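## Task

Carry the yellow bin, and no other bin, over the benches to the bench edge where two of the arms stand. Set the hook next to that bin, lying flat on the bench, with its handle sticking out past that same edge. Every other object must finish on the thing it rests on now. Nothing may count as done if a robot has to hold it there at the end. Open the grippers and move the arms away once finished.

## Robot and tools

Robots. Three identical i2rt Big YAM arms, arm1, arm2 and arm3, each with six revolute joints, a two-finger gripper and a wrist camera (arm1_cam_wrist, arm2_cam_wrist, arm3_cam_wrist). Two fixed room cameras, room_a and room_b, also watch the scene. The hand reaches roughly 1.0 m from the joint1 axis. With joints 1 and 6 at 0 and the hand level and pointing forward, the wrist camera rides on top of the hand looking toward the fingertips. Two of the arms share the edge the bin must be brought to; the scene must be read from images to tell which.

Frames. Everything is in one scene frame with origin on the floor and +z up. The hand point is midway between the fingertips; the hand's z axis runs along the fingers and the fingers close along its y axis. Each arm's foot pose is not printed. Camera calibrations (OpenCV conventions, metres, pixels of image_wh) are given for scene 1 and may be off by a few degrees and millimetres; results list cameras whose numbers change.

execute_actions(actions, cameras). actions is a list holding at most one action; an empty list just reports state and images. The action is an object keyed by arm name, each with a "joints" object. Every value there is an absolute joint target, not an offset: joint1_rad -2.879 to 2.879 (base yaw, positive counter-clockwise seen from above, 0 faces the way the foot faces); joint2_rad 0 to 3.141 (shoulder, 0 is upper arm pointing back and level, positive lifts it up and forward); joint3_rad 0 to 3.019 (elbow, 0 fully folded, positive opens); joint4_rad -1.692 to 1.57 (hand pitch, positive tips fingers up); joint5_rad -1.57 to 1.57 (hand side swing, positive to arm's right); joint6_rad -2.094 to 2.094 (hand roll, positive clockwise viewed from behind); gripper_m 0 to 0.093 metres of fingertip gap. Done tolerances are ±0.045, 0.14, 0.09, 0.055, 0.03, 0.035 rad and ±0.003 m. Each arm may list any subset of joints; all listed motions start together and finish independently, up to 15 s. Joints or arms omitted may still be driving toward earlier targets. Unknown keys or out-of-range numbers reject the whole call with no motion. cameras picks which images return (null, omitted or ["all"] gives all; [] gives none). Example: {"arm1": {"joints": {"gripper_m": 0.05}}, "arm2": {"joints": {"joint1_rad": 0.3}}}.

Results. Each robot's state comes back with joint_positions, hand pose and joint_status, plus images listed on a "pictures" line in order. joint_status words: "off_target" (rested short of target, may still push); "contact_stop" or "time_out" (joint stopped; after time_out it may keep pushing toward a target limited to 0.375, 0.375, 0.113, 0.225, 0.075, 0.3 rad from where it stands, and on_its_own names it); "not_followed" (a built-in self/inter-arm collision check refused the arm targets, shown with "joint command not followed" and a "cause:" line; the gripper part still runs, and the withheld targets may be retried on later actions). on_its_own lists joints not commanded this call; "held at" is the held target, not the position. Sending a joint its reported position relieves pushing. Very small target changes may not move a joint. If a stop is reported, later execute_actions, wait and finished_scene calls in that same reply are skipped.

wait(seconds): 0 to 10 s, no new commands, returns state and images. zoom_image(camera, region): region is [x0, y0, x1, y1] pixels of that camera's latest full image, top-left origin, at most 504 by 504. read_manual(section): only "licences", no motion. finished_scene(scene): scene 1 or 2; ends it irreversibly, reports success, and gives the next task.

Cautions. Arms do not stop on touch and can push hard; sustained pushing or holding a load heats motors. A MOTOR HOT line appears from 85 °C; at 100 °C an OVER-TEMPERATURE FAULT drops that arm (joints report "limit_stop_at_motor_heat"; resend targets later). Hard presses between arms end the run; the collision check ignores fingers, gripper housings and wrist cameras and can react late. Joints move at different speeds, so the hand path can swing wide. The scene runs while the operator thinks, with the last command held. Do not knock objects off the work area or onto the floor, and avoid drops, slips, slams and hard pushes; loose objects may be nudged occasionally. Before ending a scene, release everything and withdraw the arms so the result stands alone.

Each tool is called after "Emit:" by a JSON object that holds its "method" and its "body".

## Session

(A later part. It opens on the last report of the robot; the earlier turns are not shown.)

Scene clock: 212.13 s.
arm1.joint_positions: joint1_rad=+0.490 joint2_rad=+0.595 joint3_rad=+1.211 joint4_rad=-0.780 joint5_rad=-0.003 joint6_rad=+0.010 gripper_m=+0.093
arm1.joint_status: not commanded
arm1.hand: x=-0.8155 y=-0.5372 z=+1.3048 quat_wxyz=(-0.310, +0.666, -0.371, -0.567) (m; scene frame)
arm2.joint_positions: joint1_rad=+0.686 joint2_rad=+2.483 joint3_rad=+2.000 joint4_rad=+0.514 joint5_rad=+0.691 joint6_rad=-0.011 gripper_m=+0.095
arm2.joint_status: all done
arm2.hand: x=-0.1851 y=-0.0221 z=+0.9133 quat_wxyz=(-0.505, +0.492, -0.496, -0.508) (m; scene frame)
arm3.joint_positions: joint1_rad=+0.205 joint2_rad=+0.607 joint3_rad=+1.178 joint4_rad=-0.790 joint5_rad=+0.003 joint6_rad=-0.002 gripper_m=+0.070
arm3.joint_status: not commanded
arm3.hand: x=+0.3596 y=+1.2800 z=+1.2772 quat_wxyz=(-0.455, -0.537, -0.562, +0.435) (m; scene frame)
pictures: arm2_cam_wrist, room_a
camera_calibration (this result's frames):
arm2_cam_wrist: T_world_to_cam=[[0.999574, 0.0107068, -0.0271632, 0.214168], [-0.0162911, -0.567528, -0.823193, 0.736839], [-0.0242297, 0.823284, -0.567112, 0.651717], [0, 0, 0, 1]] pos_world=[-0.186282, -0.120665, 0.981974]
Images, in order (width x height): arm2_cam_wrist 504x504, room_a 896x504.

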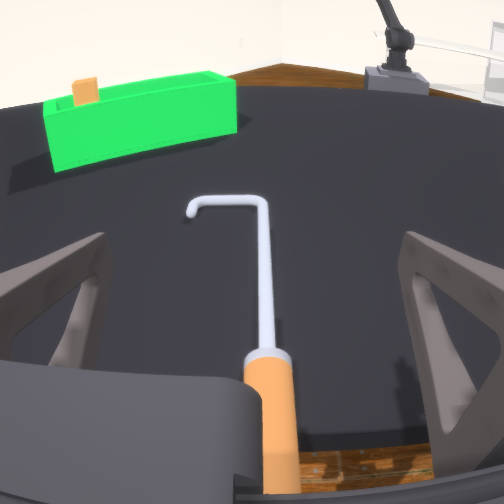

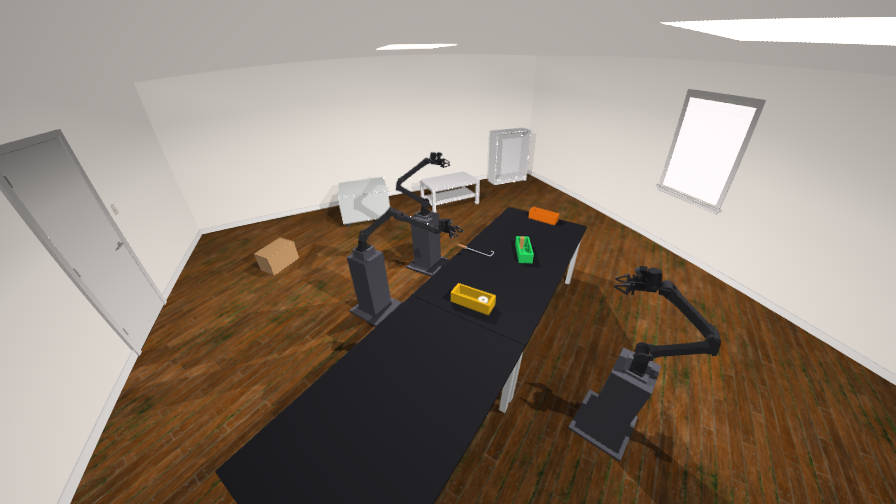

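Emit:
{"method": "execute_actions", "body": {"actions": [{"arm2":{"joints":{"joint2_rad":2.64,"joint4_rad":0.655}}}], "cameras": ["arm2_cam_wrist"]}}

Scene clock: 216.63 s.
arm1.joint_positions: joint1_rad=+0.490 joint2_rad=+0.595 joint3_rad=+1.211 joint4_rad=-0.780 joint5_rad=-0.003 joint6_rad=+0.010 gripper_m=+0.093
arm1.joint_status: not commanded
arm1.hand: x=-0.8155 y=-0.5372 z=+1.3048 quat_wxyz=(-0.310, +0.666, -0.371, -0.567) (m; scene frame)
arm2.joint_positions: joint1_rad=+0.686 joint2_rad=+2.630 joint3_rad=+2.011 joint4_rad=+0.642 joint5_rad=+0.691 joint6_rad=-0.011 gripper_m=+0.095
arm2.joint_status: all done
arm2.hand: x=-0.1819 y=-0.0256 z=+0.8159 quat_wxyz=(-0.505, +0.494, -0.496, -0.505) (m; scene frame)
arm3.joint_positions: joint1_rad=+0.205 joint2_rad=+0.607 joint3_rad=+1.178 joint4_rad=-0.790 joint5_rad=+0.003 joint6_rad=-0.002 gripper_m=+0.070
arm3.joint_status: not commanded
arm3.hand: x=+0.3596 y=+1.2800 z=+1.2772 quat_wxyz=(-0.455, -0.537, -0.562, +0.435) (m; scene frame)
pictures: arm2_cam_wrist
camera_calibration (this result's frames):
arm2_cam_wrist: T_world_to_cam=[[0.999689, 0.0105496, -0.0226118, 0.204689], [-0.0125115, -0.572122, -0.820073, 0.652798], [-0.0215881, 0.820101, -0.571812, 0.603667], [0, 0, 0, 1]] pos_world=[-0.183426, -0.123747, 0.885154]
Images, in order (width x height): arm2_cam_wrist 504x504.

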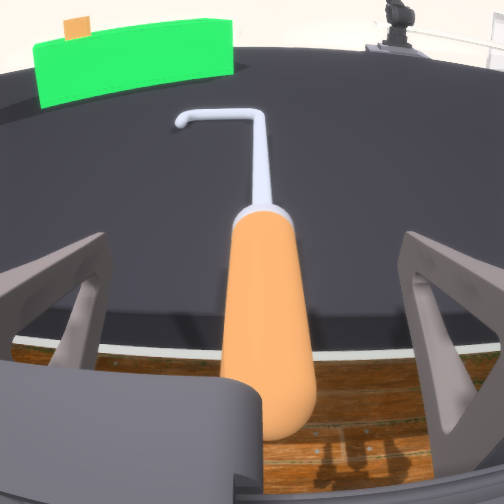

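Emit:
{"method": "execute_actions", "body": {"actions": [{"arm2":{"joints":{"joint2_rad":2.68}}}], "cameras": ["arm2_cam_wrist"]}}

Scene clock: 222.87 s.
arm1.joint_positions: joint1_rad=+0.490 joint2_rad=+0.595 joint3_rad=+1.211 joint4_rad=-0.780 joint5_rad=-0.003 joint6_rad=+0.010 gripper_m=+0.093
arm1.joint_status: not commanded
arm1.hand: x=-0.8155 y=-0.5372 z=+1.3048 quat_wxyz=(-0.310, +0.666, -0.371, -0.567) (m; scene frame)
arm2.joint_positions: joint1_rad=+0.686 joint2_rad=+2.633 joint3_rad=+2.011 joint4_rad=+0.642 joint5_rad=+0.691 joint6_rad=-0.011 gripper_m=+0.095
arm2.joint_status: all done
arm2.hand: x=-0.1817 y=-0.0258 z=+0.8132 quat_wxyz=(-0.504, +0.496, -0.496, -0.504) (m; scene frame)
arm3.joint_positions: joint1_rad=+0.205 joint2_rad=+0.607 joint3_rad=+1.178 joint4_rad=-0.790 joint5_rad=+0.003 joint6_rad=-0.002 gripper_m=+0.070
arm3.joint_status: not commanded
arm3.hand: x=+0.3596 y=+1.2800 z=+1.2772 quat_wxyz=(-0.455, -0.537, -0.562, +0.435) (m; scene frame)
pictures: arm2_cam_wrist
camera_calibration (this result's frames):
arm2_cam_wrist: T_world_to_cam=[[0.999731, 0.010491, -0.020695, 0.202893], [-0.0109245, -0.574051, -0.818747, 0.649633], [-0.0204694, 0.818753, -0.573781, 0.604079], [0, 0, 0, 1]] pos_world=[-0.183376, -0.123797, 0.882693]
Images, in order (width x height): arm2_cam_wrist 504x504.

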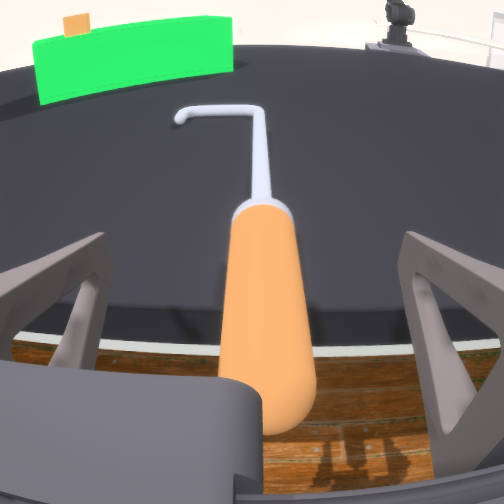

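Emit:
{"method": "execute_actions", "body": {"actions": [{"arm2":{"joints":{"joint3_rad":1.96}}}], "cameras": ["arm2_cam_wrist"]}}

Scene clock: 226.47 s.
arm1.joint_positions: joint1_rad=+0.490 joint2_rad=+0.595 joint3_rad=+1.211 joint4_rad=-0.780 joint5_rad=-0.003 joint6_rad=+0.010 gripper_m=+0.093
arm1.joint_status: not commanded
arm1.hand: x=-0.8155 y=-0.5372 z=+1.3048 quat_wxyz=(-0.310, +0.666, -0.371, -0.567) (m; scene frame)
arm2.joint_positions: joint1_rad=+0.686 joint2_rad=+2.645 joint3_rad=+1.960 joint4_rad=+0.644 joint5_rad=+0.691 joint6_rad=-0.011 gripper_m=+0.095
arm2.joint_status: all done
arm2.hand: x=-0.1732 y=-0.0359 z=+0.7773 quat_wxyz=(-0.502, +0.517, -0.498, -0.482) (m; scene frame)
arm3.joint_positions: joint1_rad=+0.205 joint2_rad=+0.607 joint3_rad=+1.178 joint4_rad=-0.790 joint5_rad=+0.003 joint6_rad=-0.002 gripper_m=+0.070
arm3.joint_status: not commanded
arm3.hand: x=+0.3596 y=+1.2800 z=+1.2772 quat_wxyz=(-0.455, -0.537, -0.562, +0.435) (m; scene frame)
pictures: arm2_cam_wrist
camera_calibration (this result's frames):
arm2_cam_wrist: T_world_to_cam=[[0.999791, 0.0102673, 0.0176615, 0.163962], [0.0202512, -0.611949, -0.790638, 0.596713], [0.00269022, 0.790831, -0.612029, 0.624708], [0, 0, 0, 1]] pos_world=[-0.177692, -0.130564, 0.851228]
Images, in order (width x height): arm2_cam_wrist 504x504.

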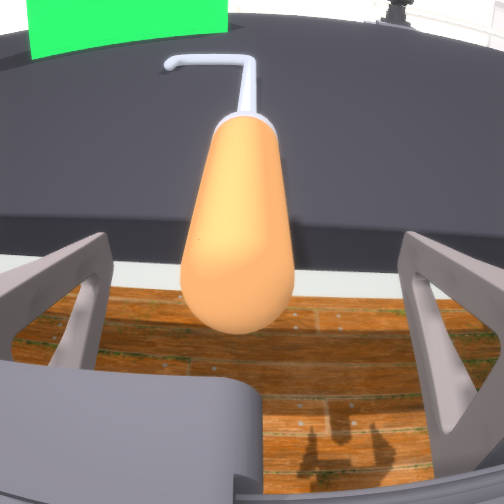

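Emit:
{"method": "execute_actions", "body": {"actions": [{"arm2":{"joints":{"joint2_rad":2.70,"joint3_rad":2.09,"joint4_rad":0.61}}}], "cameras": ["arm2_cam_wrist"]}}

Scene clock: 233.87 s.
arm1.joint_positions: joint1_rad=+0.490 joint2_rad=+0.595 joint3_rad=+1.211 joint4_rad=-0.780 joint5_rad=-0.003 joint6_rad=+0.010 gripper_m=+0.093
arm1.joint_status: not commanded
arm1.hand: x=-0.8155 y=-0.5372 z=+1.3048 quat_wxyz=(-0.310, +0.666, -0.371, -0.567) (m; scene frame)
arm2.joint_positions: joint1_rad=+0.686 joint2_rad=+2.668 joint3_rad=+2.060 joint4_rad=+0.619 joint5_rad=+0.691 joint6_rad=-0.011 gripper_m=+0.095
arm2.joint_status: all done
arm2.hand: x=-0.1863 y=-0.0202 z=+0.8034 quat_wxyz=(-0.504, +0.498, -0.496, -0.501) (m; scene frame)
arm3.joint_positions: joint1_rad=+0.205 joint2_rad=+0.607 joint3_rad=+1.178 joint4_rad=-0.790 joint5_rad=+0.003 joint6_rad=-0.002 gripper_m=+0.070
arm3.joint_status: not commanded
arm3.hand: x=+0.3596 y=+1.2800 z=+1.2772 quat_wxyz=(-0.455, -0.537, -0.562, +0.435) (m; scene frame)
pictures: arm2_cam_wrist
camera_calibration (this result's frames):
arm2_cam_wrist: T_world_to_cam=[[0.999831, 0.00997176, -0.0154268, 0.202963], [-0.00679786, -0.579338, -0.815059, 0.642517], [-0.0170649, 0.815026, -0.579172, 0.598648], [0, 0, 0, 1]] pos_world=[-0.188345, -0.117703, 0.87354]
Images, in order (width x height): arm2_cam_wrist 504x504.

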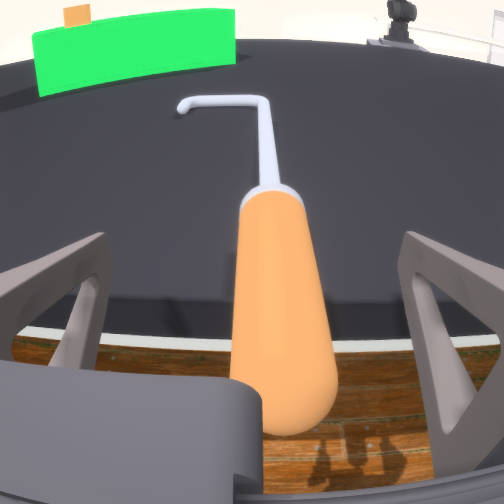

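Lower ~1.3 cm via q3.

Emit:
{"method": "execute_actions", "body": {"actions": [{"arm2":{"joints":{"joint2_rad":2.668,"joint3_rad":2.035}}}], "cameras": ["arm2_cam_wrist"]}}

Scene clock: 237.23 s.
arm1.joint_positions: joint1_rad=+0.490 joint2_rad=+0.595 joint3_rad=+1.211 joint4_rad=-0.780 joint5_rad=-0.003 joint6_rad=+0.010 gripper_m=+0.093
arm1.joint_status: not commanded
arm1.hand: x=-0.8155 y=-0.5372 z=+1.3048 quat_wxyz=(-0.310, +0.666, -0.371, -0.567) (m; scene frame)
arm2.joint_positions: joint1_rad=+0.686 joint2_rad=+2.667 joint3_rad=+2.037 joint4_rad=+0.619 joint5_rad=+0.691 joint6_rad=-0.011 gripper_m=+0.095
arm2.joint_status: all done
arm2.hand: x=-0.1830 y=-0.0241 z=+0.7917 quat_wxyz=(-0.503, +0.506, -0.497, -0.493) (m; scene frame)
arm3.joint_positions: joint1_rad=+0.205 joint2_rad=+0.607 joint3_rad=+1.178 joint4_rad=-0.790 joint5_rad=+0.003 joint6_rad=-0.002 gripper_m=+0.070
arm3.joint_status: not commanded
arm3.hand: x=+0.3596 y=+1.2800 z=+1.2772 quat_wxyz=(-0.455, -0.537, -0.562, +0.435) (m; scene frame)
pictures: arm2_cam_wrist
camera_calibration (this result's frames):
arm2_cam_wrist: T_world_to_cam=[[0.999952, 0.00976933, -0.00103605, 0.188164], [0.00496595, -0.593637, -0.804717, 0.624341], [-0.00847658, 0.804673, -0.593657, 0.60792], [0, 0, 0, 1]] pos_world=[-0.186102, -0.120383, 0.863509]
Images, in order (width x height): arm2_cam_wrist 504x504.

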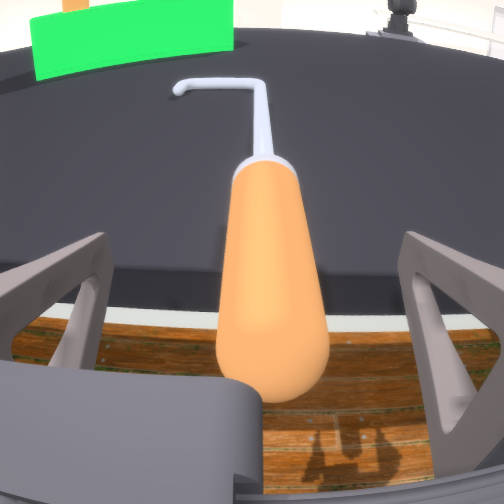

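Emit:
{"method": "execute_actions", "body": {"actions": [{"arm2":{"joints":{"gripper_m":0}}}], "cameras": []}}

Emit:
{"method": "execute_actions", "body": {"actions": [{"arm2":{"joints":{"joint2_rad":2.57,"joint4_rad":0.55,"joint6_rad":-0.75}}}], "cameras": ["arm2_cam_wrist"]}}

Emit:
{"method": "execute_actions", "body": {"actions": [{"arm2":{"joints":{"joint2_rad":2.51,"joint4_rad":0.51,"joint6_rad":-1.57}}}], "cameras": ["arm2_cam_wrist","room_a"]}}

Scene clock: 245.07 s.
arm1.joint_positions: joint1_rad=+0.490 joint2_rad=+0.595 joint3_rad=+1.211 joint4_rad=-0.780 joint5_rad=-0.003 joint6_rad=+0.010 gripper_m=+0.093
arm1.joint_status: not commanded
arm1.hand: x=-0.8155 y=-0.5372 z=+1.3048 quat_wxyz=(-0.310, +0.666, -0.371, -0.567) (m; scene frame)
arm2.joint_positions: joint1_rad=+0.686 joint2_rad=+2.667 joint3_rad=+2.037 joint4_rad=+0.619 joint5_rad=+0.693 joint6_rad=-0.010 gripper_m=+0.029
arm2.joint_status: gripper_m off_target (ended at +0.029, target +0.000)
arm2.hand: x=-0.1826 y=-0.0241 z=+0.7917 quat_wxyz=(-0.504, +0.506, -0.498, -0.492) (m; scene frame)
arm3.joint_positions: joint1_rad=+0.205 joint2_rad=+0.607 joint3_rad=+1.178 joint4_rad=-0.790 joint5_rad=+0.003 joint6_rad=-0.002 gripper_m=+0.070
arm3.joint_status: not commanded
arm3.hand: x=+0.3596 y=+1.2800 z=+1.2772 quat_wxyz=(-0.455, -0.537, -0.562, +0.435) (m; scene frame)
pictures: none
No camera images: the call's "cameras" was empty. Leave "cameras" out to get every camera's image.

Scene clock: 246.77 s.
arm1.joint_positions: joint1_rad=+0.490 joint2_rad=+0.595 joint3_rad=+1.211 joint4_rad=-0.780 joint5_rad=-0.003 joint6_rad=+0.010 gripper_m=+0.093
arm1.joint_status: not commanded
arm1.hand: x=-0.8155 y=-0.5372 z=+1.3048 quat_wxyz=(-0.310, +0.666, -0.371, -0.567) (m; scene frame)
arm2.joint_positions: joint1_rad=+0.689 joint2_rad=+2.592 joint3_rad=+2.027 joint4_rad=+0.549 joint5_rad=+0.690 joint6_rad=-0.720 gripper_m=+0.029
arm2.joint_status: all done
arm2.hand: x=-0.1880 y=-0.0218 z=+0.8389 quat_wxyz=(-0.642, +0.650, -0.288, -0.287) (m; scene frame)
arm3.joint_positions: joint1_rad=+0.205 joint2_rad=+0.607 joint3_rad=+1.178 joint4_rad=-0.790 joint5_rad=+0.003 joint6_rad=-0.002 gripper_m=+0.070
arm3.joint_status: not commanded
arm3.hand: x=+0.3596 y=+1.2800 z=+1.2772 quat_wxyz=(-0.455, -0.537, -0.562, +0.435) (m; scene frame)
pictures: arm2_cam_wrist
camera_calibration (this result's frames):
arm2_cam_wrist: T_world_to_cam=[[0.757136, 0.0201093, 0.652948, -0.400819], [0.53475, -0.593186, -0.601808, 0.593047], [0.375217, 0.804815, -0.459875, 0.593906], [0, 0, 0, 1]] pos_world=[-0.236501, -0.118137, 0.891738]
Images, in order (width x height): arm2_cam_wrist 504x504.

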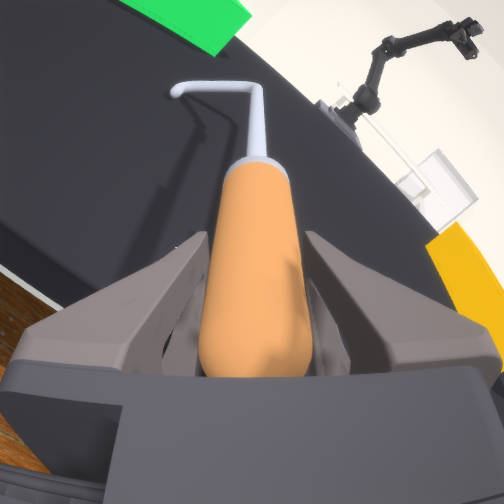

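Scene clock: 248.53 s.
arm1.joint_positions: joint1_rad=+0.490 joint2_rad=+0.595 joint3_rad=+1.211 joint4_rad=-0.780 joint5_rad=-0.003 joint6_rad=+0.010 gripper_m=+0.093
arm1.joint_status: not commanded
arm1.hand: x=-0.8155 y=-0.5372 z=+1.3048 quat_wxyz=(-0.310, +0.666, -0.371, -0.567) (m; scene frame)
arm2.joint_positions: joint1_rad=+0.689 joint2_rad=+2.543 joint3_rad=+2.016 joint4_rad=+0.495 joint5_rad=+0.691 joint6_rad=-1.546 gripper_m=+0.029
arm2.joint_status: all done
arm2.hand: x=-0.1883 y=-0.0218 z=+0.8655 quat_wxyz=(-0.699, +0.715, -0.001, -0.002) (m; scene frame)
arm3.joint_positions: joint1_rad=+0.205 joint2_rad=+0.607 joint3_rad=+1.178 joint4_rad=-0.790 joint5_rad=+0.003 joint6_rad=-0.002 gripper_m=+0.070
arm3.joint_status: not commanded
arm3.hand: x=+0.3596 y=+1.2800 z=+1.2772 quat_wxyz=(-0.455, -0.537, -0.562, +0.435) (m; scene frame)
pictures: arm2_cam_wrist, room_a
camera_calibration (this result's frames):
arm2_cam_wrist: T_world_to_cam=[[0.0241369, 0.0337976, 0.999137, -0.855322], [0.809742, -0.586785, 0.000287532, 0.140007], [0.586289, 0.809037, -0.0415305, 0.284064], [0, 0, 0, 1]] pos_world=[-0.259269, -0.118756, 0.866341]
Images, in order (width x height): arm2_cam_wrist 504x504, room_a 896x504.

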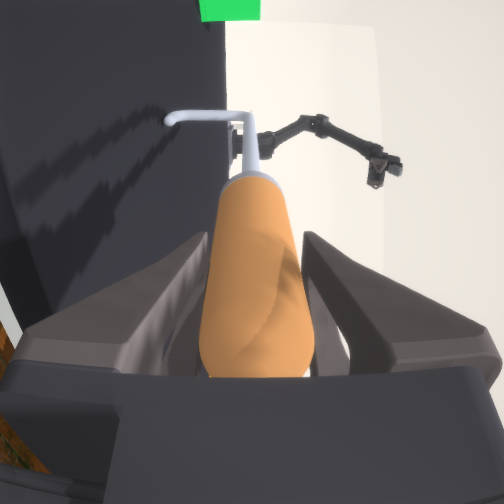

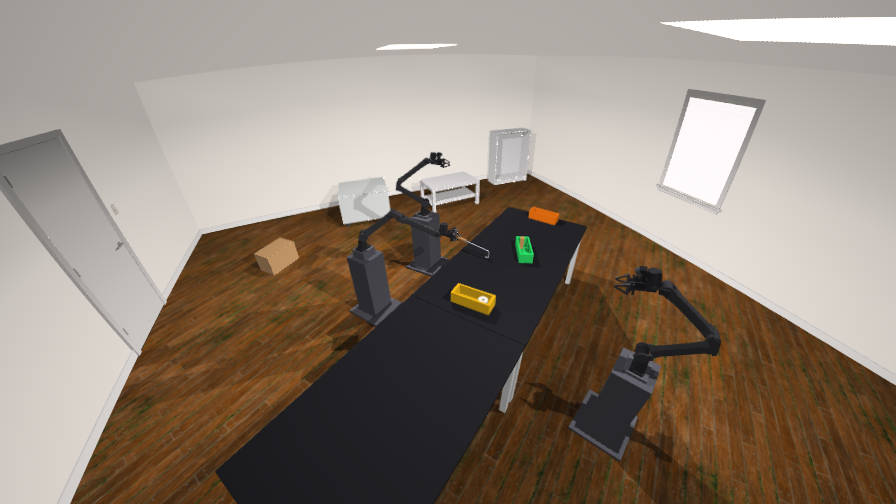

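Emit:
{"method": "execute_actions", "body": {"actions": [{"arm2":{"joints":{"joint2_rad":2.15,"joint3_rad":1.8,"joint4_rad":0.40}}}], "cameras": []}}

Emit:
{"method": "execute_actions", "body": {"actions": [{"arm2":{"joints":{"joint1_rad":-0.05,"joint5_rad":0,"joint2_rad":2.04,"joint3_rad":1.6,"joint4_rad":0.51}}}], "cameras": ["arm2_cam_wrist","room_a","arm3_cam_wrist"]}}

Scene clock: 257.50 s.
arm1.joint_positions: joint1_rad=+0.490 joint2_rad=+0.595 joint3_rad=+1.211 joint4_rad=-0.780 joint5_rad=-0.003 joint6_rad=+0.010 gripper_m=+0.093
arm1.joint_status: not commanded
arm1.hand: x=-0.8155 y=-0.5372 z=+1.3048 quat_wxyz=(-0.310, +0.666, -0.371, -0.567) (m; scene frame)
arm2.joint_positions: joint1_rad=+0.689 joint2_rad=+2.157 joint3_rad=+1.773 joint4_rad=+0.379 joint5_rad=+0.693 joint6_rad=-1.556 gripper_m=+0.029
arm2.joint_status: all done
arm2.hand: x=-0.1494 y=-0.0689 z=+1.0407 quat_wxyz=(-0.706, +0.708, -0.004, -0.003) (m; scene frame)
arm3.joint_positions: joint1_rad=+0.205 joint2_rad=+0.607 joint3_rad=+1.178 joint4_rad=-0.790 joint5_rad=+0.003 joint6_rad=-0.002 gripper_m=+0.070
arm3.joint_status: not commanded
arm3.hand: x=+0.3596 y=+1.2800 z=+1.2772 quat_wxyz=(-0.455, -0.537, -0.562, +0.435) (m; scene frame)
pictures: none
No camera images: the call's "cameras" was empty. Leave "cameras" out to get every camera's image.

Scene clock: 259.73 s.
arm1.joint_positions: joint1_rad=+0.490 joint2_rad=+0.595 joint3_rad=+1.211 joint4_rad=-0.780 joint5_rad=-0.003 joint6_rad=+0.010 gripper_m=+0.093
arm1.joint_status: not commanded
arm1.hand: x=-0.8155 y=-0.5372 z=+1.3048 quat_wxyz=(-0.310, +0.666, -0.371, -0.567) (m; scene frame)
arm2.joint_positions: joint1_rad=-0.048 joint2_rad=+2.096 joint3_rad=+1.576 joint4_rad=+0.460 joint5_rad=+0.000 joint6_rad=-1.530 gripper_m=+0.029
arm2.joint_status: all done
arm2.hand: x=+0.3458 y=+0.0544 z=+0.9973 quat_wxyz=(-0.686, +0.727, -0.030, +0.002) (m; scene frame)
arm3.joint_positions: joint1_rad=+0.205 joint2_rad=+0.607 joint3_rad=+1.178 joint4_rad=-0.790 joint5_rad=+0.003 joint6_rad=-0.002 gripper_m=+0.070
arm3.joint_status: not commanded
arm3.hand: x=+0.3596 y=+1.2800 z=+1.2772 quat_wxyz=(-0.455, -0.537, -0.562, +0.435) (m; scene frame)
pictures: arm2_cam_wrist, arm3_cam_wrist, room_a
camera_calibration (this result's frames):
arm2_cam_wrist: T_world_to_cam=[[0.0625302, 0.0658501, 0.995868, -1.01428], [0.780653, -0.624917, -0.0076953, -0.227695], [0.621828, 0.777909, -0.0904823, -0.0469924], [0, 0, 0, 1]] pos_world=[0.270395, -0.0389442, 1.00408]
arm3_cam_wrist: T_world_to_cam=[[-0.999658, -0.0253809, 0.00624508, 0.37962], [-0.022959, 0.738449, -0.673918, -0.0703543], [0.012493, -0.673831, -0.73878, 1.92563], [0, 0, 0, 1]] pos_world=[0.353819, 1.35914, 1.37283]
Images, in order (width x height): arm2_cam_wrist 504x504, arm3_cam_wrist 504x504, room_a 896x504.

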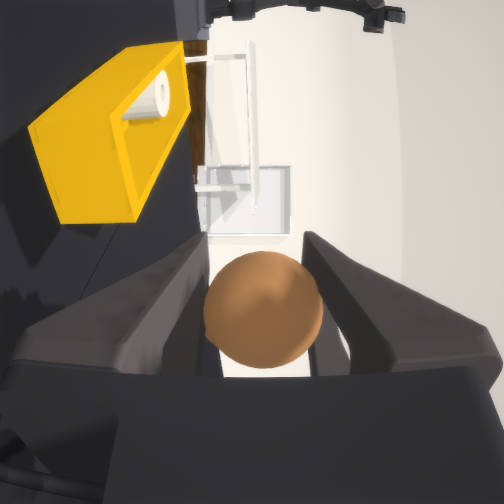

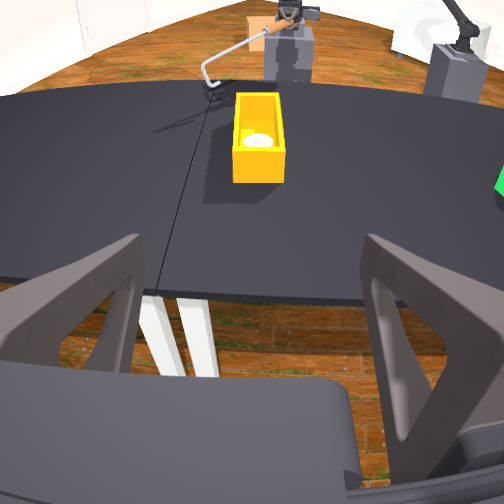

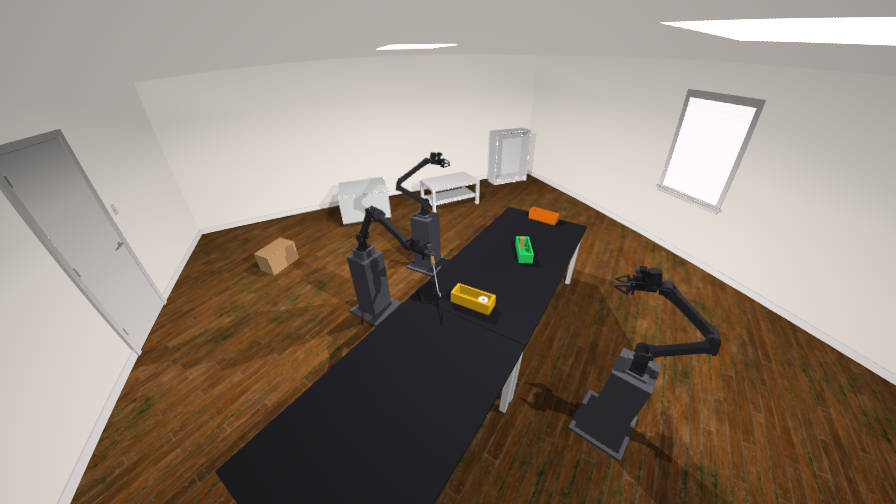

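Emit:
{"method": "execute_actions", "body": {"actions": [{"arm2":{"joints":{"joint1_rad":-0.278,"joint5_rad":-1.06,"joint2_rad":2.2,"joint3_rad":1.97,"joint4_rad":0.34,"joint6_rad":-1.6}}}], "cameras": ["arm2_cam_wrist","room_a","arm3_cam_wrist"]}}

Scene clock: 271.03 s.
arm1.joint_positions: joint1_rad=+0.490 joint2_rad=+0.595 joint3_rad=+1.211 joint4_rad=-0.780 joint5_rad=-0.003 joint6_rad=+0.010 gripper_m=+0.093
arm1.joint_status: not commanded
arm1.hand: x=-0.8155 y=-0.5372 z=+1.3048 quat_wxyz=(-0.310, +0.666, -0.371, -0.567) (m; scene frame)
arm2.joint_positions: joint1_rad=-0.278 joint2_rad=+2.232 joint3_rad=+1.909 joint4_rad=+0.313 joint5_rad=-1.059 joint6_rad=-1.546 gripper_m=+0.029
arm2.joint_status: joint6_rad time_out (moved -0.016 of -0.070); the others done
arm2.on_its_own: joint6_rad reads -1.546 and still pushes toward -1.600 since a time_out
arm2.hand: x=+0.3886 y=+0.0456 z=+1.0422 quat_wxyz=(-0.647, +0.659, +0.261, -0.280) (m; scene frame)
arm3.joint_positions: joint1_rad=+0.205 joint2_rad=+0.607 joint3_rad=+1.178 joint4_rad=-0.790 joint5_rad=+0.003 joint6_rad=-0.002 gripper_m=+0.070
arm3.joint_status: not commanded
arm3.hand: x=+0.3596 y=+1.2800 z=+1.2772 quat_wxyz=(-0.455, -0.537, -0.562, +0.435) (m; scene frame)
pictures: arm2_cam_wrist, arm3_cam_wrist, room_a
camera_calibration (this result's frames):
arm2_cam_wrist: T_world_to_cam=[[0.025393, 0.0483552, 0.998507, -1.04855], [0.987457, 0.154489, -0.0325934, -0.356216], [-0.155834, 0.986811, -0.0438258, 0.181301], [0, 0, 0, 1]] pos_world=[0.406626, -0.0731753, 1.04332]
arm3_cam_wrist: T_world_to_cam=[[-0.999658, -0.0253809, 0.00624508, 0.37962], [-0.022959, 0.738449, -0.673918, -0.0703543], [0.012493, -0.673831, -0.73878, 1.92563], [0, 0, 0, 1]] pos_world=[0.353819, 1.35914, 1.37283]
Images, in order (width x height): arm2_cam_wrist 504x504, arm3_cam_wrist 504x504, room_a 896x504.

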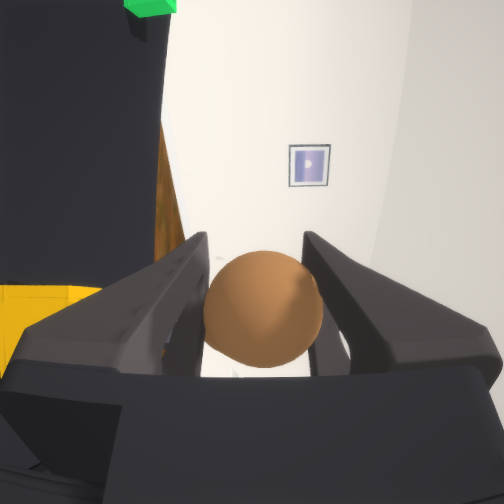

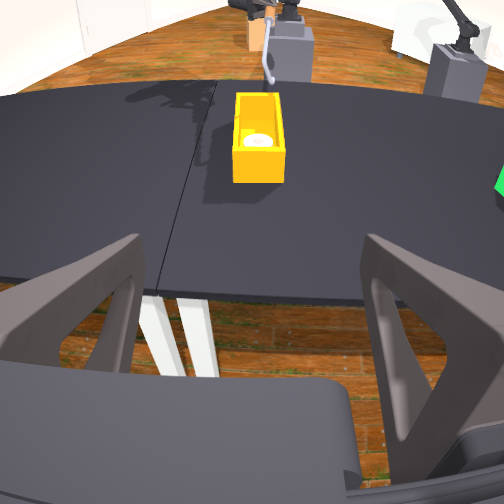

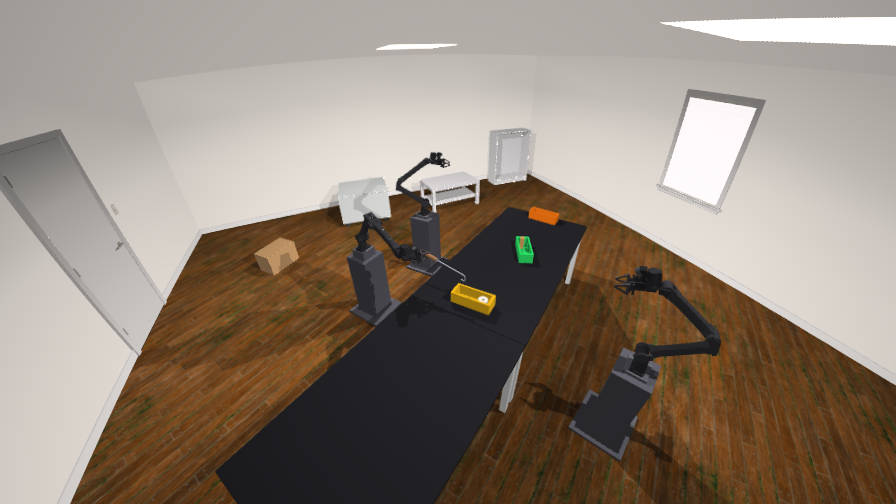

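Emit:
{"method": "execute_actions", "body": {"actions": [{"arm2":{"joints":{"joint1_rad":-0.30,"joint2_rad":2.37,"joint4_rad":0.49}}}], "cameras": ["room_a","arm3_cam_wrist"]}}

Emit:
{"method": "zoom_image", "body": {"camera": "room_a", "region": [380, 220, 540, 330]}}

Emit:
{"method": "zoom_image", "body": {"camera": "arm3_cam_wrist", "region": [170, 0, 370, 200]}}

Scene clock: 277.40 s.
arm1.joint_positions: joint1_rad=+0.490 joint2_rad=+0.595 joint3_rad=+1.211 joint4_rad=-0.780 joint5_rad=-0.003 joint6_rad=+0.010 gripper_m=+0.093
arm1.joint_status: not commanded
arm1.hand: x=-0.8155 y=-0.5372 z=+1.3048 quat_wxyz=(-0.310, +0.666, -0.371, -0.567) (m; scene frame)
arm2.joint_positions: joint1_rad=-0.296 joint2_rad=+2.410 joint3_rad=+1.920 joint4_rad=+0.450 joint5_rad=-1.060 joint6_rad=-1.551 gripper_m=+0.029
arm2.joint_status: all done
arm2.on_its_own: joint6_rad reads -1.551 and still pushes toward -1.600 since a time_out
arm2.hand: x=+0.4079 y=+0.0590 z=+0.9240 quat_wxyz=(-0.642, +0.669, +0.250, -0.279) (m; scene frame)
arm3.joint_positions: joint1_rad=+0.205 joint2_rad=+0.607 joint3_rad=+1.178 joint4_rad=-0.790 joint5_rad=+0.003 joint6_rad=-0.002 gripper_m=+0.070
arm3.joint_status: not commanded
arm3.hand: x=+0.3596 y=+1.2800 z=+1.2772 quat_wxyz=(-0.455, -0.537, -0.562, +0.435) (m; scene frame)
pictures: arm3_cam_wrist, room_a
camera_calibration (this result's frames):
arm3_cam_wrist: T_world_to_cam=[[-0.999658, -0.0253809, 0.00624508, 0.37962], [-0.022959, 0.738449, -0.673918, -0.0703543], [0.012493, -0.673831, -0.73878, 1.92563], [0, 0, 0, 1]] pos_world=[0.353819, 1.35914, 1.37283]
Images, in order (width x height): arm3_cam_wrist 504x504, room_a 896x504.

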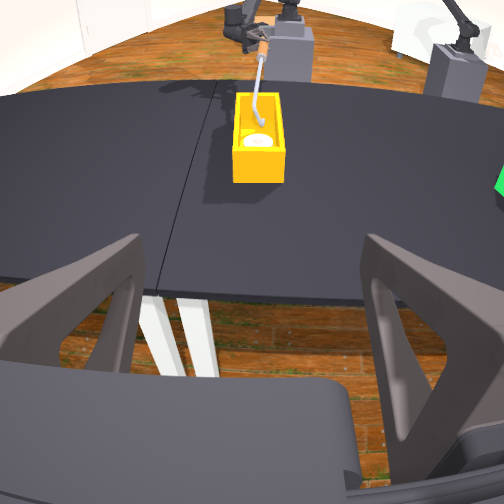

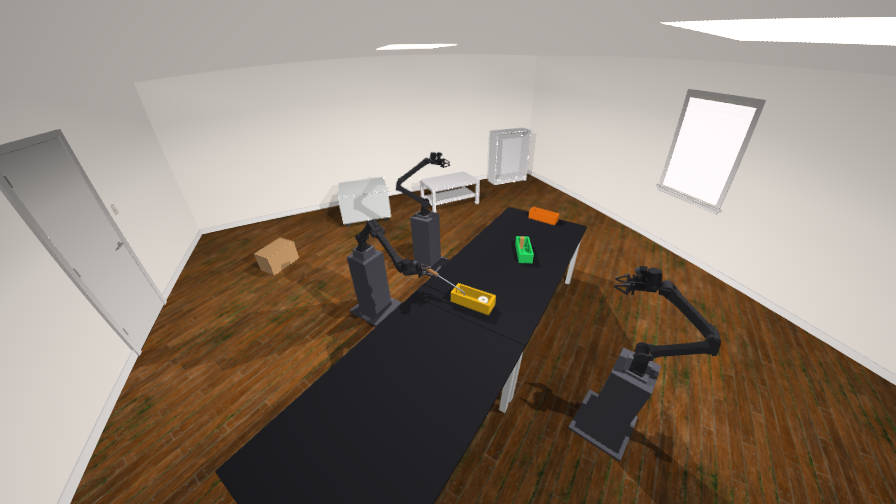

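Region (380, 220, 540, 330) of room_a's 896x504 image, scaled by 3.150, with more detail than that image has; it fills the top 346 rows of this view, and the rest is white.

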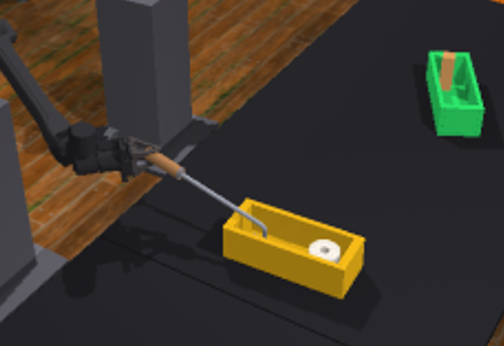

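Region (170, 0, 370, 200) of arm3_cam_wrist's 504x504 image, scaled by 2.520, with more detail than that image has.

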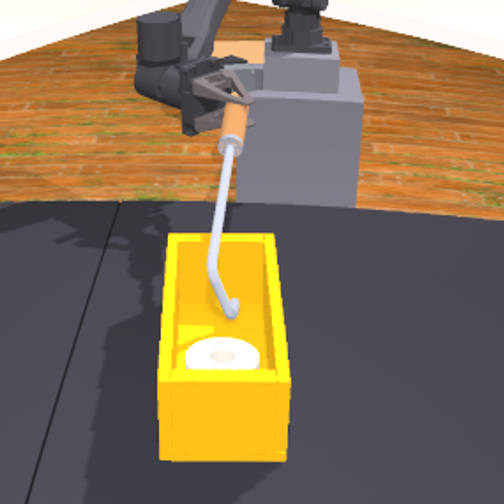

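Emit:
{"method": "execute_actions", "body": {"actions": [{"arm2":{"joints":{"joint1_rad":-0.282,"joint2_rad":2.225,"joint3_rad":1.51,"joint4_rad":0.79,"joint5_rad":-0.84}}}], "cameras": []}}

Emit:
{"method": "execute_actions", "body": {"actions": [{"arm2":{"joints":{"joint1_rad":-0.27,"joint2_rad":2.07,"joint3_rad":1.18,"joint4_rad":0.955,"joint5_rad":-0.618}}}], "cameras": ["room_a","arm3_cam_wrist","arm2_cam_wrist"]}}

Scene clock: 287.47 s.
arm1.joint_positions: joint1_rad=+0.490 joint2_rad=+0.595 joint3_rad=+1.211 joint4_rad=-0.780 joint5_rad=-0.003 joint6_rad=+0.010 gripper_m=+0.093
arm1.joint_status: not commanded
arm1.hand: x=-0.8155 y=-0.5372 z=+1.3048 quat_wxyz=(-0.310, +0.666, -0.371, -0.567) (m; scene frame)
arm2.joint_positions: joint1_rad=-0.286 joint2_rad=+2.233 joint3_rad=+1.513 joint4_rad=+0.781 joint5_rad=-0.839 joint6_rad=-1.609 gripper_m=+0.028
arm2.joint_status: all done
arm2.on_its_own: joint6_rad moved -0.058 to your old target -1.600
arm2.hand: x=+0.4040 y=-0.0037 z=+0.9246 quat_wxyz=(-0.702, +0.657, +0.219, -0.168) (m; scene frame)
arm3.joint_positions: joint1_rad=+0.205 joint2_rad=+0.607 joint3_rad=+1.178 joint4_rad=-0.790 joint5_rad=+0.003 joint6_rad=-0.002 gripper_m=+0.070
arm3.joint_status: not commanded
arm3.hand: x=+0.3596 y=+1.2800 z=+1.2772 quat_wxyz=(-0.455, -0.537, -0.562, +0.435) (m; scene frame)
pictures: none
No camera images: the call's "cameras" was empty. Leave "cameras" out to get every camera's image.

Scene clock: 288.57 s.
arm1.joint_positions: joint1_rad=+0.490 joint2_rad=+0.595 joint3_rad=+1.211 joint4_rad=-0.780 joint5_rad=-0.003 joint6_rad=+0.010 gripper_m=+0.093
arm1.joint_status: not commanded
arm1.hand: x=-0.8155 y=-0.5372 z=+1.3048 quat_wxyz=(-0.310, +0.666, -0.371, -0.567) (m; scene frame)
arm2.joint_positions: joint1_rad=-0.271 joint2_rad=+2.101 joint3_rad=+1.155 joint4_rad=+0.914 joint5_rad=-0.616 joint6_rad=-1.570 gripper_m=+0.028
arm2.joint_status: all done
arm2.hand: x=+0.4003 y=-0.0815 z=+0.8834 quat_wxyz=(-0.687, +0.706, +0.118, -0.127) (m; scene frame)
arm3.joint_positions: joint1_rad=+0.205 joint2_rad=+0.607 joint3_rad=+1.178 joint4_rad=-0.790 joint5_rad=+0.003 joint6_rad=-0.002 gripper_m=+0.070
arm3.joint_status: not commanded
arm3.hand: x=+0.3596 y=+1.2800 z=+1.2772 quat_wxyz=(-0.455, -0.537, -0.562, +0.435) (m; scene frame)
pictures: arm2_cam_wrist, arm3_cam_wrist, room_a
camera_calibration (this result's frames):
arm2_cam_wrist: T_world_to_cam=[[0.023526, 0.047102, 0.998613, -0.883609], [0.960735, -0.277304, -0.00955394, -0.398114], [0.27647, 0.959627, -0.0517764, 0.133323], [0, 0, 0, 1]] pos_world=[0.36641, -0.196719, 0.885483]
arm3_cam_wrist: T_world_to_cam=[[-0.999658, -0.0253809, 0.00624508, 0.37962], [-0.022959, 0.738449, -0.673918, -0.0703543], [0.012493, -0.673831, -0.73878, 1.92563], [0, 0, 0, 1]] pos_world=[0.353819, 1.35914, 1.37283]
Images, in order (width x height): arm2_cam_wrist 504x504, arm3_cam_wrist 504x504, room_a 896x504.

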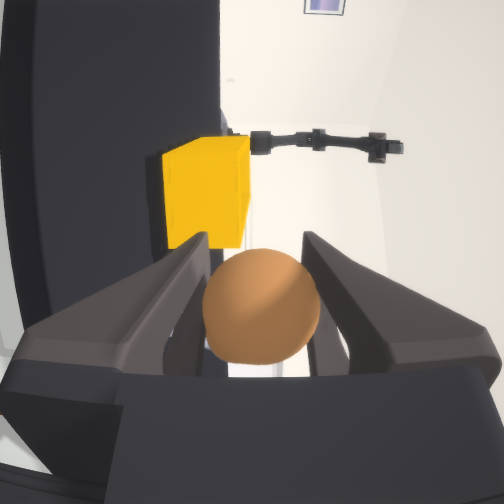

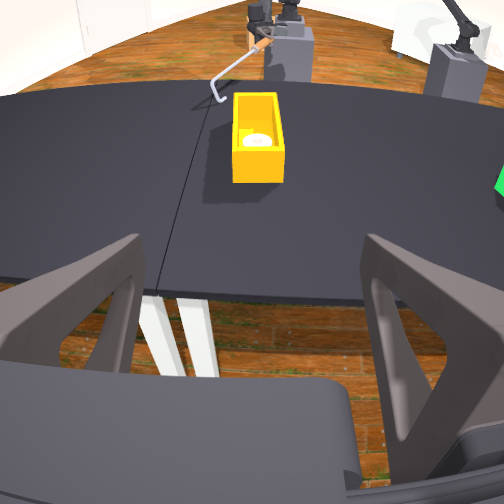

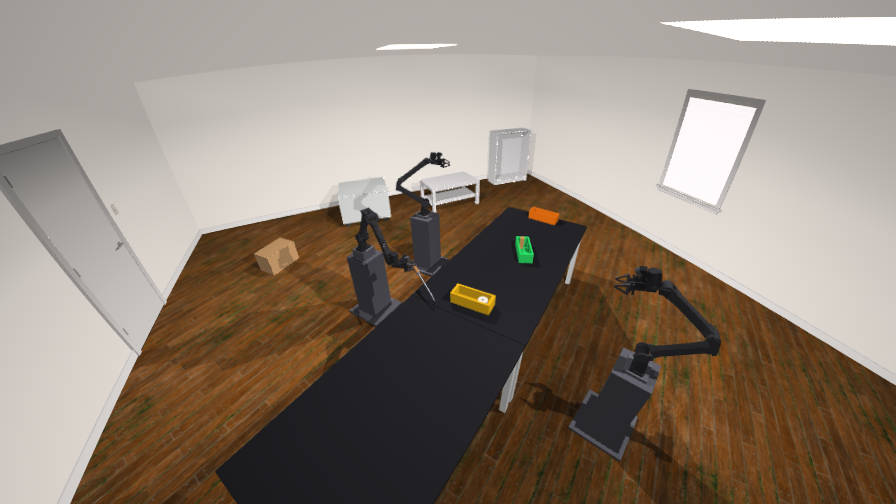

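Emit:
{"method": "execute_actions", "body": {"actions": [{"arm2":{"joints":{"joint2_rad":1.8,"joint3_rad":1.3,"joint4_rad":0.58}}}], "cameras": []}}

Emit:
{"method": "execute_actions", "body": {"actions": [{"arm2":{"joints":{"joint1_rad":-0.30,"joint5_rad":-1.08,"joint2_rad":2.18,"joint3_rad":1.97,"joint4_rad":0.34}}}], "cameras": ["arm3_cam_wrist"]}}

Emit:
{"method": "execute_actions", "body": {"actions": [{"arm2":{"joints":{"joint2_rad":2.42,"joint4_rad":0.54}}}], "cameras": ["room_a","arm3_cam_wrist"]}}

Emit:
{"method": "zoom_image", "body": {"camera": "room_a", "region": [380, 220, 540, 330]}}

Scene clock: 297.47 s.
arm1.joint_positions: joint1_rad=+0.490 joint2_rad=+0.595 joint3_rad=+1.211 joint4_rad=-0.780 joint5_rad=-0.003 joint6_rad=+0.010 gripper_m=+0.093
arm1.joint_status: not commanded
arm1.hand: x=-0.8155 y=-0.5372 z=+1.3048 quat_wxyz=(-0.310, +0.666, -0.371, -0.567) (m; scene frame)
arm2.joint_positions: joint1_rad=-0.271 joint2_rad=+1.809 joint3_rad=+1.262 joint4_rad=+0.557 joint5_rad=-0.617 joint6_rad=-1.551 gripper_m=+0.028
arm2.joint_status: all done
arm2.hand: x=+0.4018 y=-0.0741 z=+1.0636 quat_wxyz=(-0.699, +0.694, +0.118, -0.127) (m; scene frame)
arm3.joint_positions: joint1_rad=+0.205 joint2_rad=+0.607 joint3_rad=+1.178 joint4_rad=-0.790 joint5_rad=+0.003 joint6_rad=-0.002 gripper_m=+0.070
arm3.joint_status: not commanded
arm3.hand: x=+0.3596 y=+1.2800 z=+1.2772 quat_wxyz=(-0.455, -0.537, -0.562, +0.435) (m; scene frame)
pictures: none
No camera images: the call's "cameras" was empty. Leave "cameras" out to get every camera's image.

Scene clock: 299.33 s.
arm1.joint_positions: joint1_rad=+0.490 joint2_rad=+0.595 joint3_rad=+1.211 joint4_rad=-0.780 joint5_rad=-0.003 joint6_rad=+0.010 gripper_m=+0.093
arm1.joint_status: not commanded
arm1.hand: x=-0.8155 y=-0.5372 z=+1.3048 quat_wxyz=(-0.310, +0.666, -0.371, -0.567) (m; scene frame)
arm2.joint_positions: joint1_rad=-0.300 joint2_rad=+2.203 joint3_rad=+1.911 joint4_rad=+0.309 joint5_rad=-1.079 joint6_rad=-1.547 gripper_m=+0.028
arm2.joint_status: all done
arm2.hand: x=+0.4034 y=+0.0374 z=+1.0659 quat_wxyz=(-0.655, +0.652, +0.267, -0.273) (m; scene frame)
arm3.joint_positions: joint1_rad=+0.205 joint2_rad=+0.607 joint3_rad=+1.178 joint4_rad=-0.790 joint5_rad=+0.003 joint6_rad=-0.002 gripper_m=+0.070
arm3.joint_status: not commanded
arm3.hand: x=+0.3596 y=+1.2800 z=+1.2772 quat_wxyz=(-0.455, -0.537, -0.562, +0.435) (m; scene frame)
pictures: arm3_cam_wrist
camera_calibration (this result's frames):
arm3_cam_wrist: T_world_to_cam=[[-0.999658, -0.0253809, 0.00624508, 0.37962], [-0.022959, 0.738449, -0.673918, -0.0703543], [0.012493, -0.673831, -0.73878, 1.92563], [0, 0, 0, 1]] pos_world=[0.353819, 1.35914, 1.37283]
Images, in order (width x height): arm3_cam_wrist 504x504.

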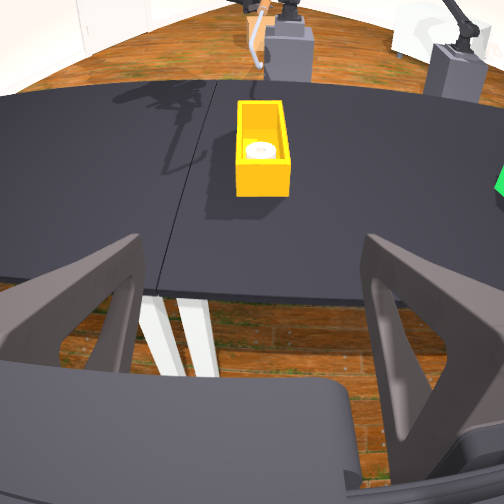

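Scene clock: 300.60 s.
arm1.joint_positions: joint1_rad=+0.490 joint2_rad=+0.595 joint3_rad=+1.211 joint4_rad=-0.780 joint5_rad=-0.003 joint6_rad=+0.010 gripper_m=+0.093
arm1.joint_status: not commanded
arm1.hand: x=-0.8155 y=-0.5372 z=+1.3048 quat_wxyz=(-0.310, +0.666, -0.371, -0.567) (m; scene frame)
arm2.joint_positions: joint1_rad=-0.300 joint2_rad=+2.434 joint3_rad=+1.930 joint4_rad=+0.529 joint5_rad=-1.080 joint6_rad=-1.605 gripper_m=+0.028
arm2.joint_status: all done
arm2.hand: x=+0.4101 y=+0.0585 z=+0.9223 quat_wxyz=(-0.665, +0.642, +0.287, -0.252) (m; scene frame)
arm3.joint_positions: joint1_rad=+0.205 joint2_rad=+0.607 joint3_rad=+1.178 joint4_rad=-0.790 joint5_rad=+0.003 joint6_rad=-0.002 gripper_m=+0.070
arm3.joint_status: not commanded
arm3.hand: x=+0.3596 y=+1.2800 z=+1.2772 quat_wxyz=(-0.455, -0.537, -0.562, +0.435) (m; scene frame)
pictures: arm3_cam_wrist, room_a
camera_calibration (this result's frames):
arm3_cam_wrist: T_world_to_cam=[[-0.999658, -0.0253809, 0.00624508, 0.37962], [-0.022959, 0.738449, -0.673918, -0.0703543], [0.012493, -0.673831, -0.73878, 1.92563], [0, 0, 0, 1]] pos_world=[0.353819, 1.35914, 1.37283]
Images, in order (width x height): arm3_cam_wrist 504x504, room_a 896x504.

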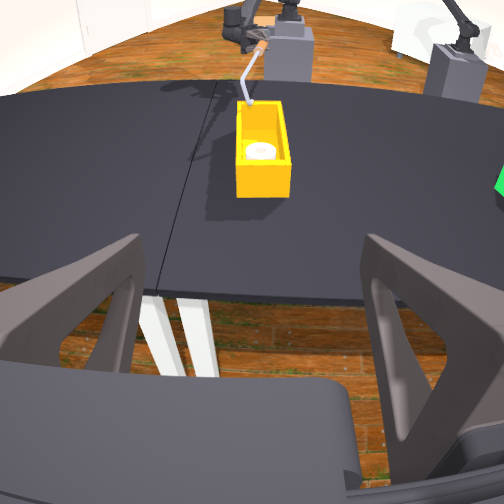

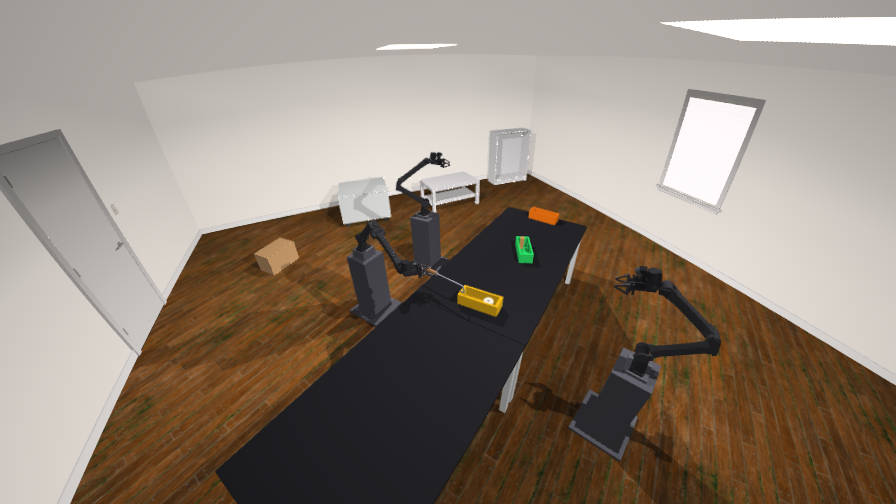

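Region (380, 220, 540, 330) of room_a's 896x504 image, scaled by 3.150, with more detail than that image has; it fills the top 346 rows of this view, and the rest is white.

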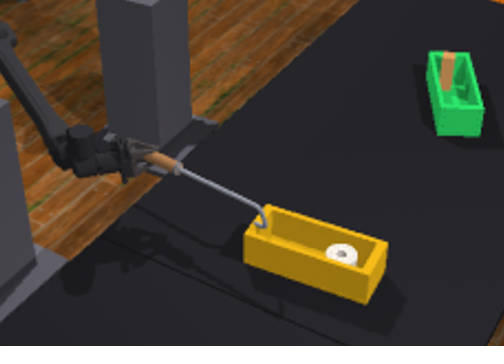

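Emit:
{"method": "execute_actions", "body": {"actions": [{"arm2":{"joints":{"joint1_rad":-0.26,"joint3_rad":2.35,"joint4_rad":0.22}}}], "cameras": []}}

Emit:
{"method": "execute_actions", "body": {"actions": [{"arm2":{"joints":{"joint2_rad":2.61,"joint4_rad":0.37}}}], "cameras": ["room_a","arm3_cam_wrist"]}}

Emit:
{"method": "zoom_image", "body": {"camera": "room_a", "region": [380, 220, 540, 330]}}

Scene clock: 311.27 s.
arm1.joint_positions: joint1_rad=+0.490 joint2_rad=+0.595 joint3_rad=+1.211 joint4_rad=-0.780 joint5_rad=-0.003 joint6_rad=+0.010 gripper_m=+0.093
arm1.joint_status: not commanded
arm1.hand: x=-0.8155 y=-0.5372 z=+1.3048 quat_wxyz=(-0.310, +0.666, -0.371, -0.567) (m; scene frame)
arm2.joint_positions: joint1_rad=-0.258 joint2_rad=+2.435 joint3_rad=+2.296 joint4_rad=+0.201 joint5_rad=-1.081 joint6_rad=-1.550 gripper_m=+0.028
arm2.joint_status: all done
arm2.hand: x=+0.3847 y=+0.1041 z=+1.0585 quat_wxyz=(-0.662, +0.633, +0.291, -0.276) (m; scene frame)
arm3.joint_positions: joint1_rad=+0.205 joint2_rad=+0.607 joint3_rad=+1.178 joint4_rad=-0.790 joint5_rad=+0.003 joint6_rad=-0.002 gripper_m=+0.070
arm3.joint_status: not commanded
arm3.hand: x=+0.3596 y=+1.2800 z=+1.2772 quat_wxyz=(-0.455, -0.537, -0.562, +0.435) (m; scene frame)
pictures: none
No camera images: the call's "cameras" was empty. Leave "cameras" out to get every camera's image.

Scene clock: 312.63 s.
arm1.joint_positions: joint1_rad=+0.490 joint2_rad=+0.595 joint3_rad=+1.211 joint4_rad=-0.780 joint5_rad=-0.003 joint6_rad=+0.010 gripper_m=+0.093
arm1.joint_status: not commanded
arm1.hand: x=-0.8155 y=-0.5372 z=+1.3048 quat_wxyz=(-0.310, +0.666, -0.371, -0.567) (m; scene frame)
arm2.joint_positions: joint1_rad=-0.258 joint2_rad=+2.657 joint3_rad=+2.303 joint4_rad=+0.333 joint5_rad=-1.080 joint6_rad=-1.551 gripper_m=+0.028
arm2.joint_status: all done
arm2.hand: x=+0.3888 y=+0.1188 z=+0.8892 quat_wxyz=(-0.639, +0.656, +0.274, -0.294) (m; scene frame)
arm3.joint_positions: joint1_rad=+0.205 joint2_rad=+0.607 joint3_rad=+1.178 joint4_rad=-0.790 joint5_rad=+0.003 joint6_rad=-0.002 gripper_m=+0.070
arm3.joint_status: not commanded
arm3.hand: x=+0.3596 y=+1.2800 z=+1.2772 quat_wxyz=(-0.455, -0.537, -0.562, +0.435) (m; scene frame)
pictures: arm3_cam_wrist, room_a
camera_calibration (this result's frames):
arm3_cam_wrist: T_world_to_cam=[[-0.999658, -0.0253809, 0.00624508, 0.37962], [-0.022959, 0.738449, -0.673918, -0.0703543], [0.012493, -0.673831, -0.73878, 1.92563], [0, 0, 0, 1]] pos_world=[0.353819, 1.35914, 1.37283]
Images, in order (width x height): arm3_cam_wrist 504x504, room_a 896x504.

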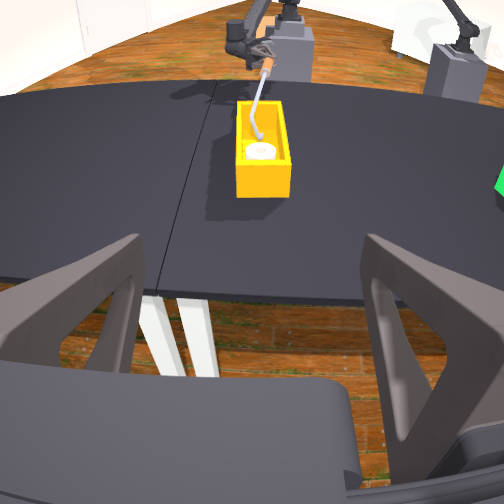

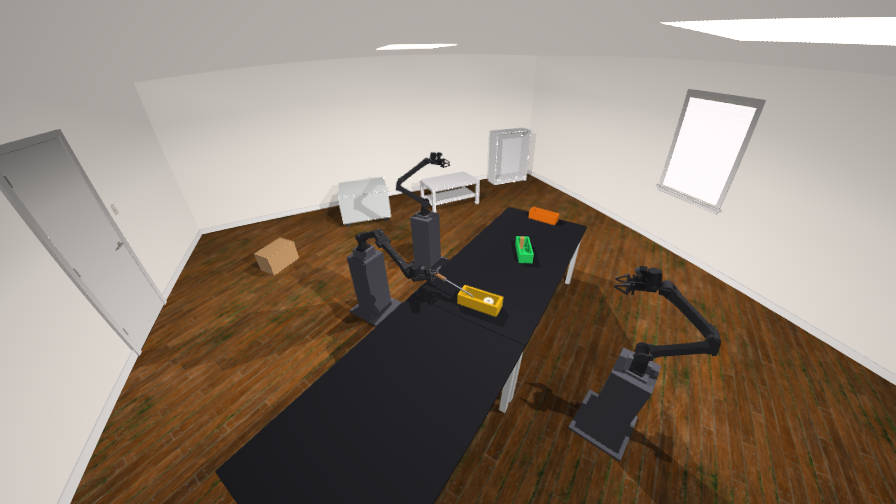

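Region (380, 220, 540, 330) of room_a's 896x504 image, scaled by 3.150, with more detail than that image has; it fills the top 346 rows of this view, and the rest is white.

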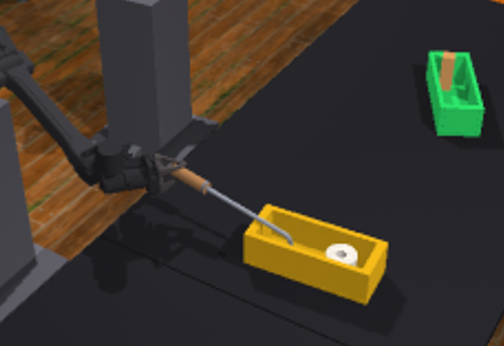

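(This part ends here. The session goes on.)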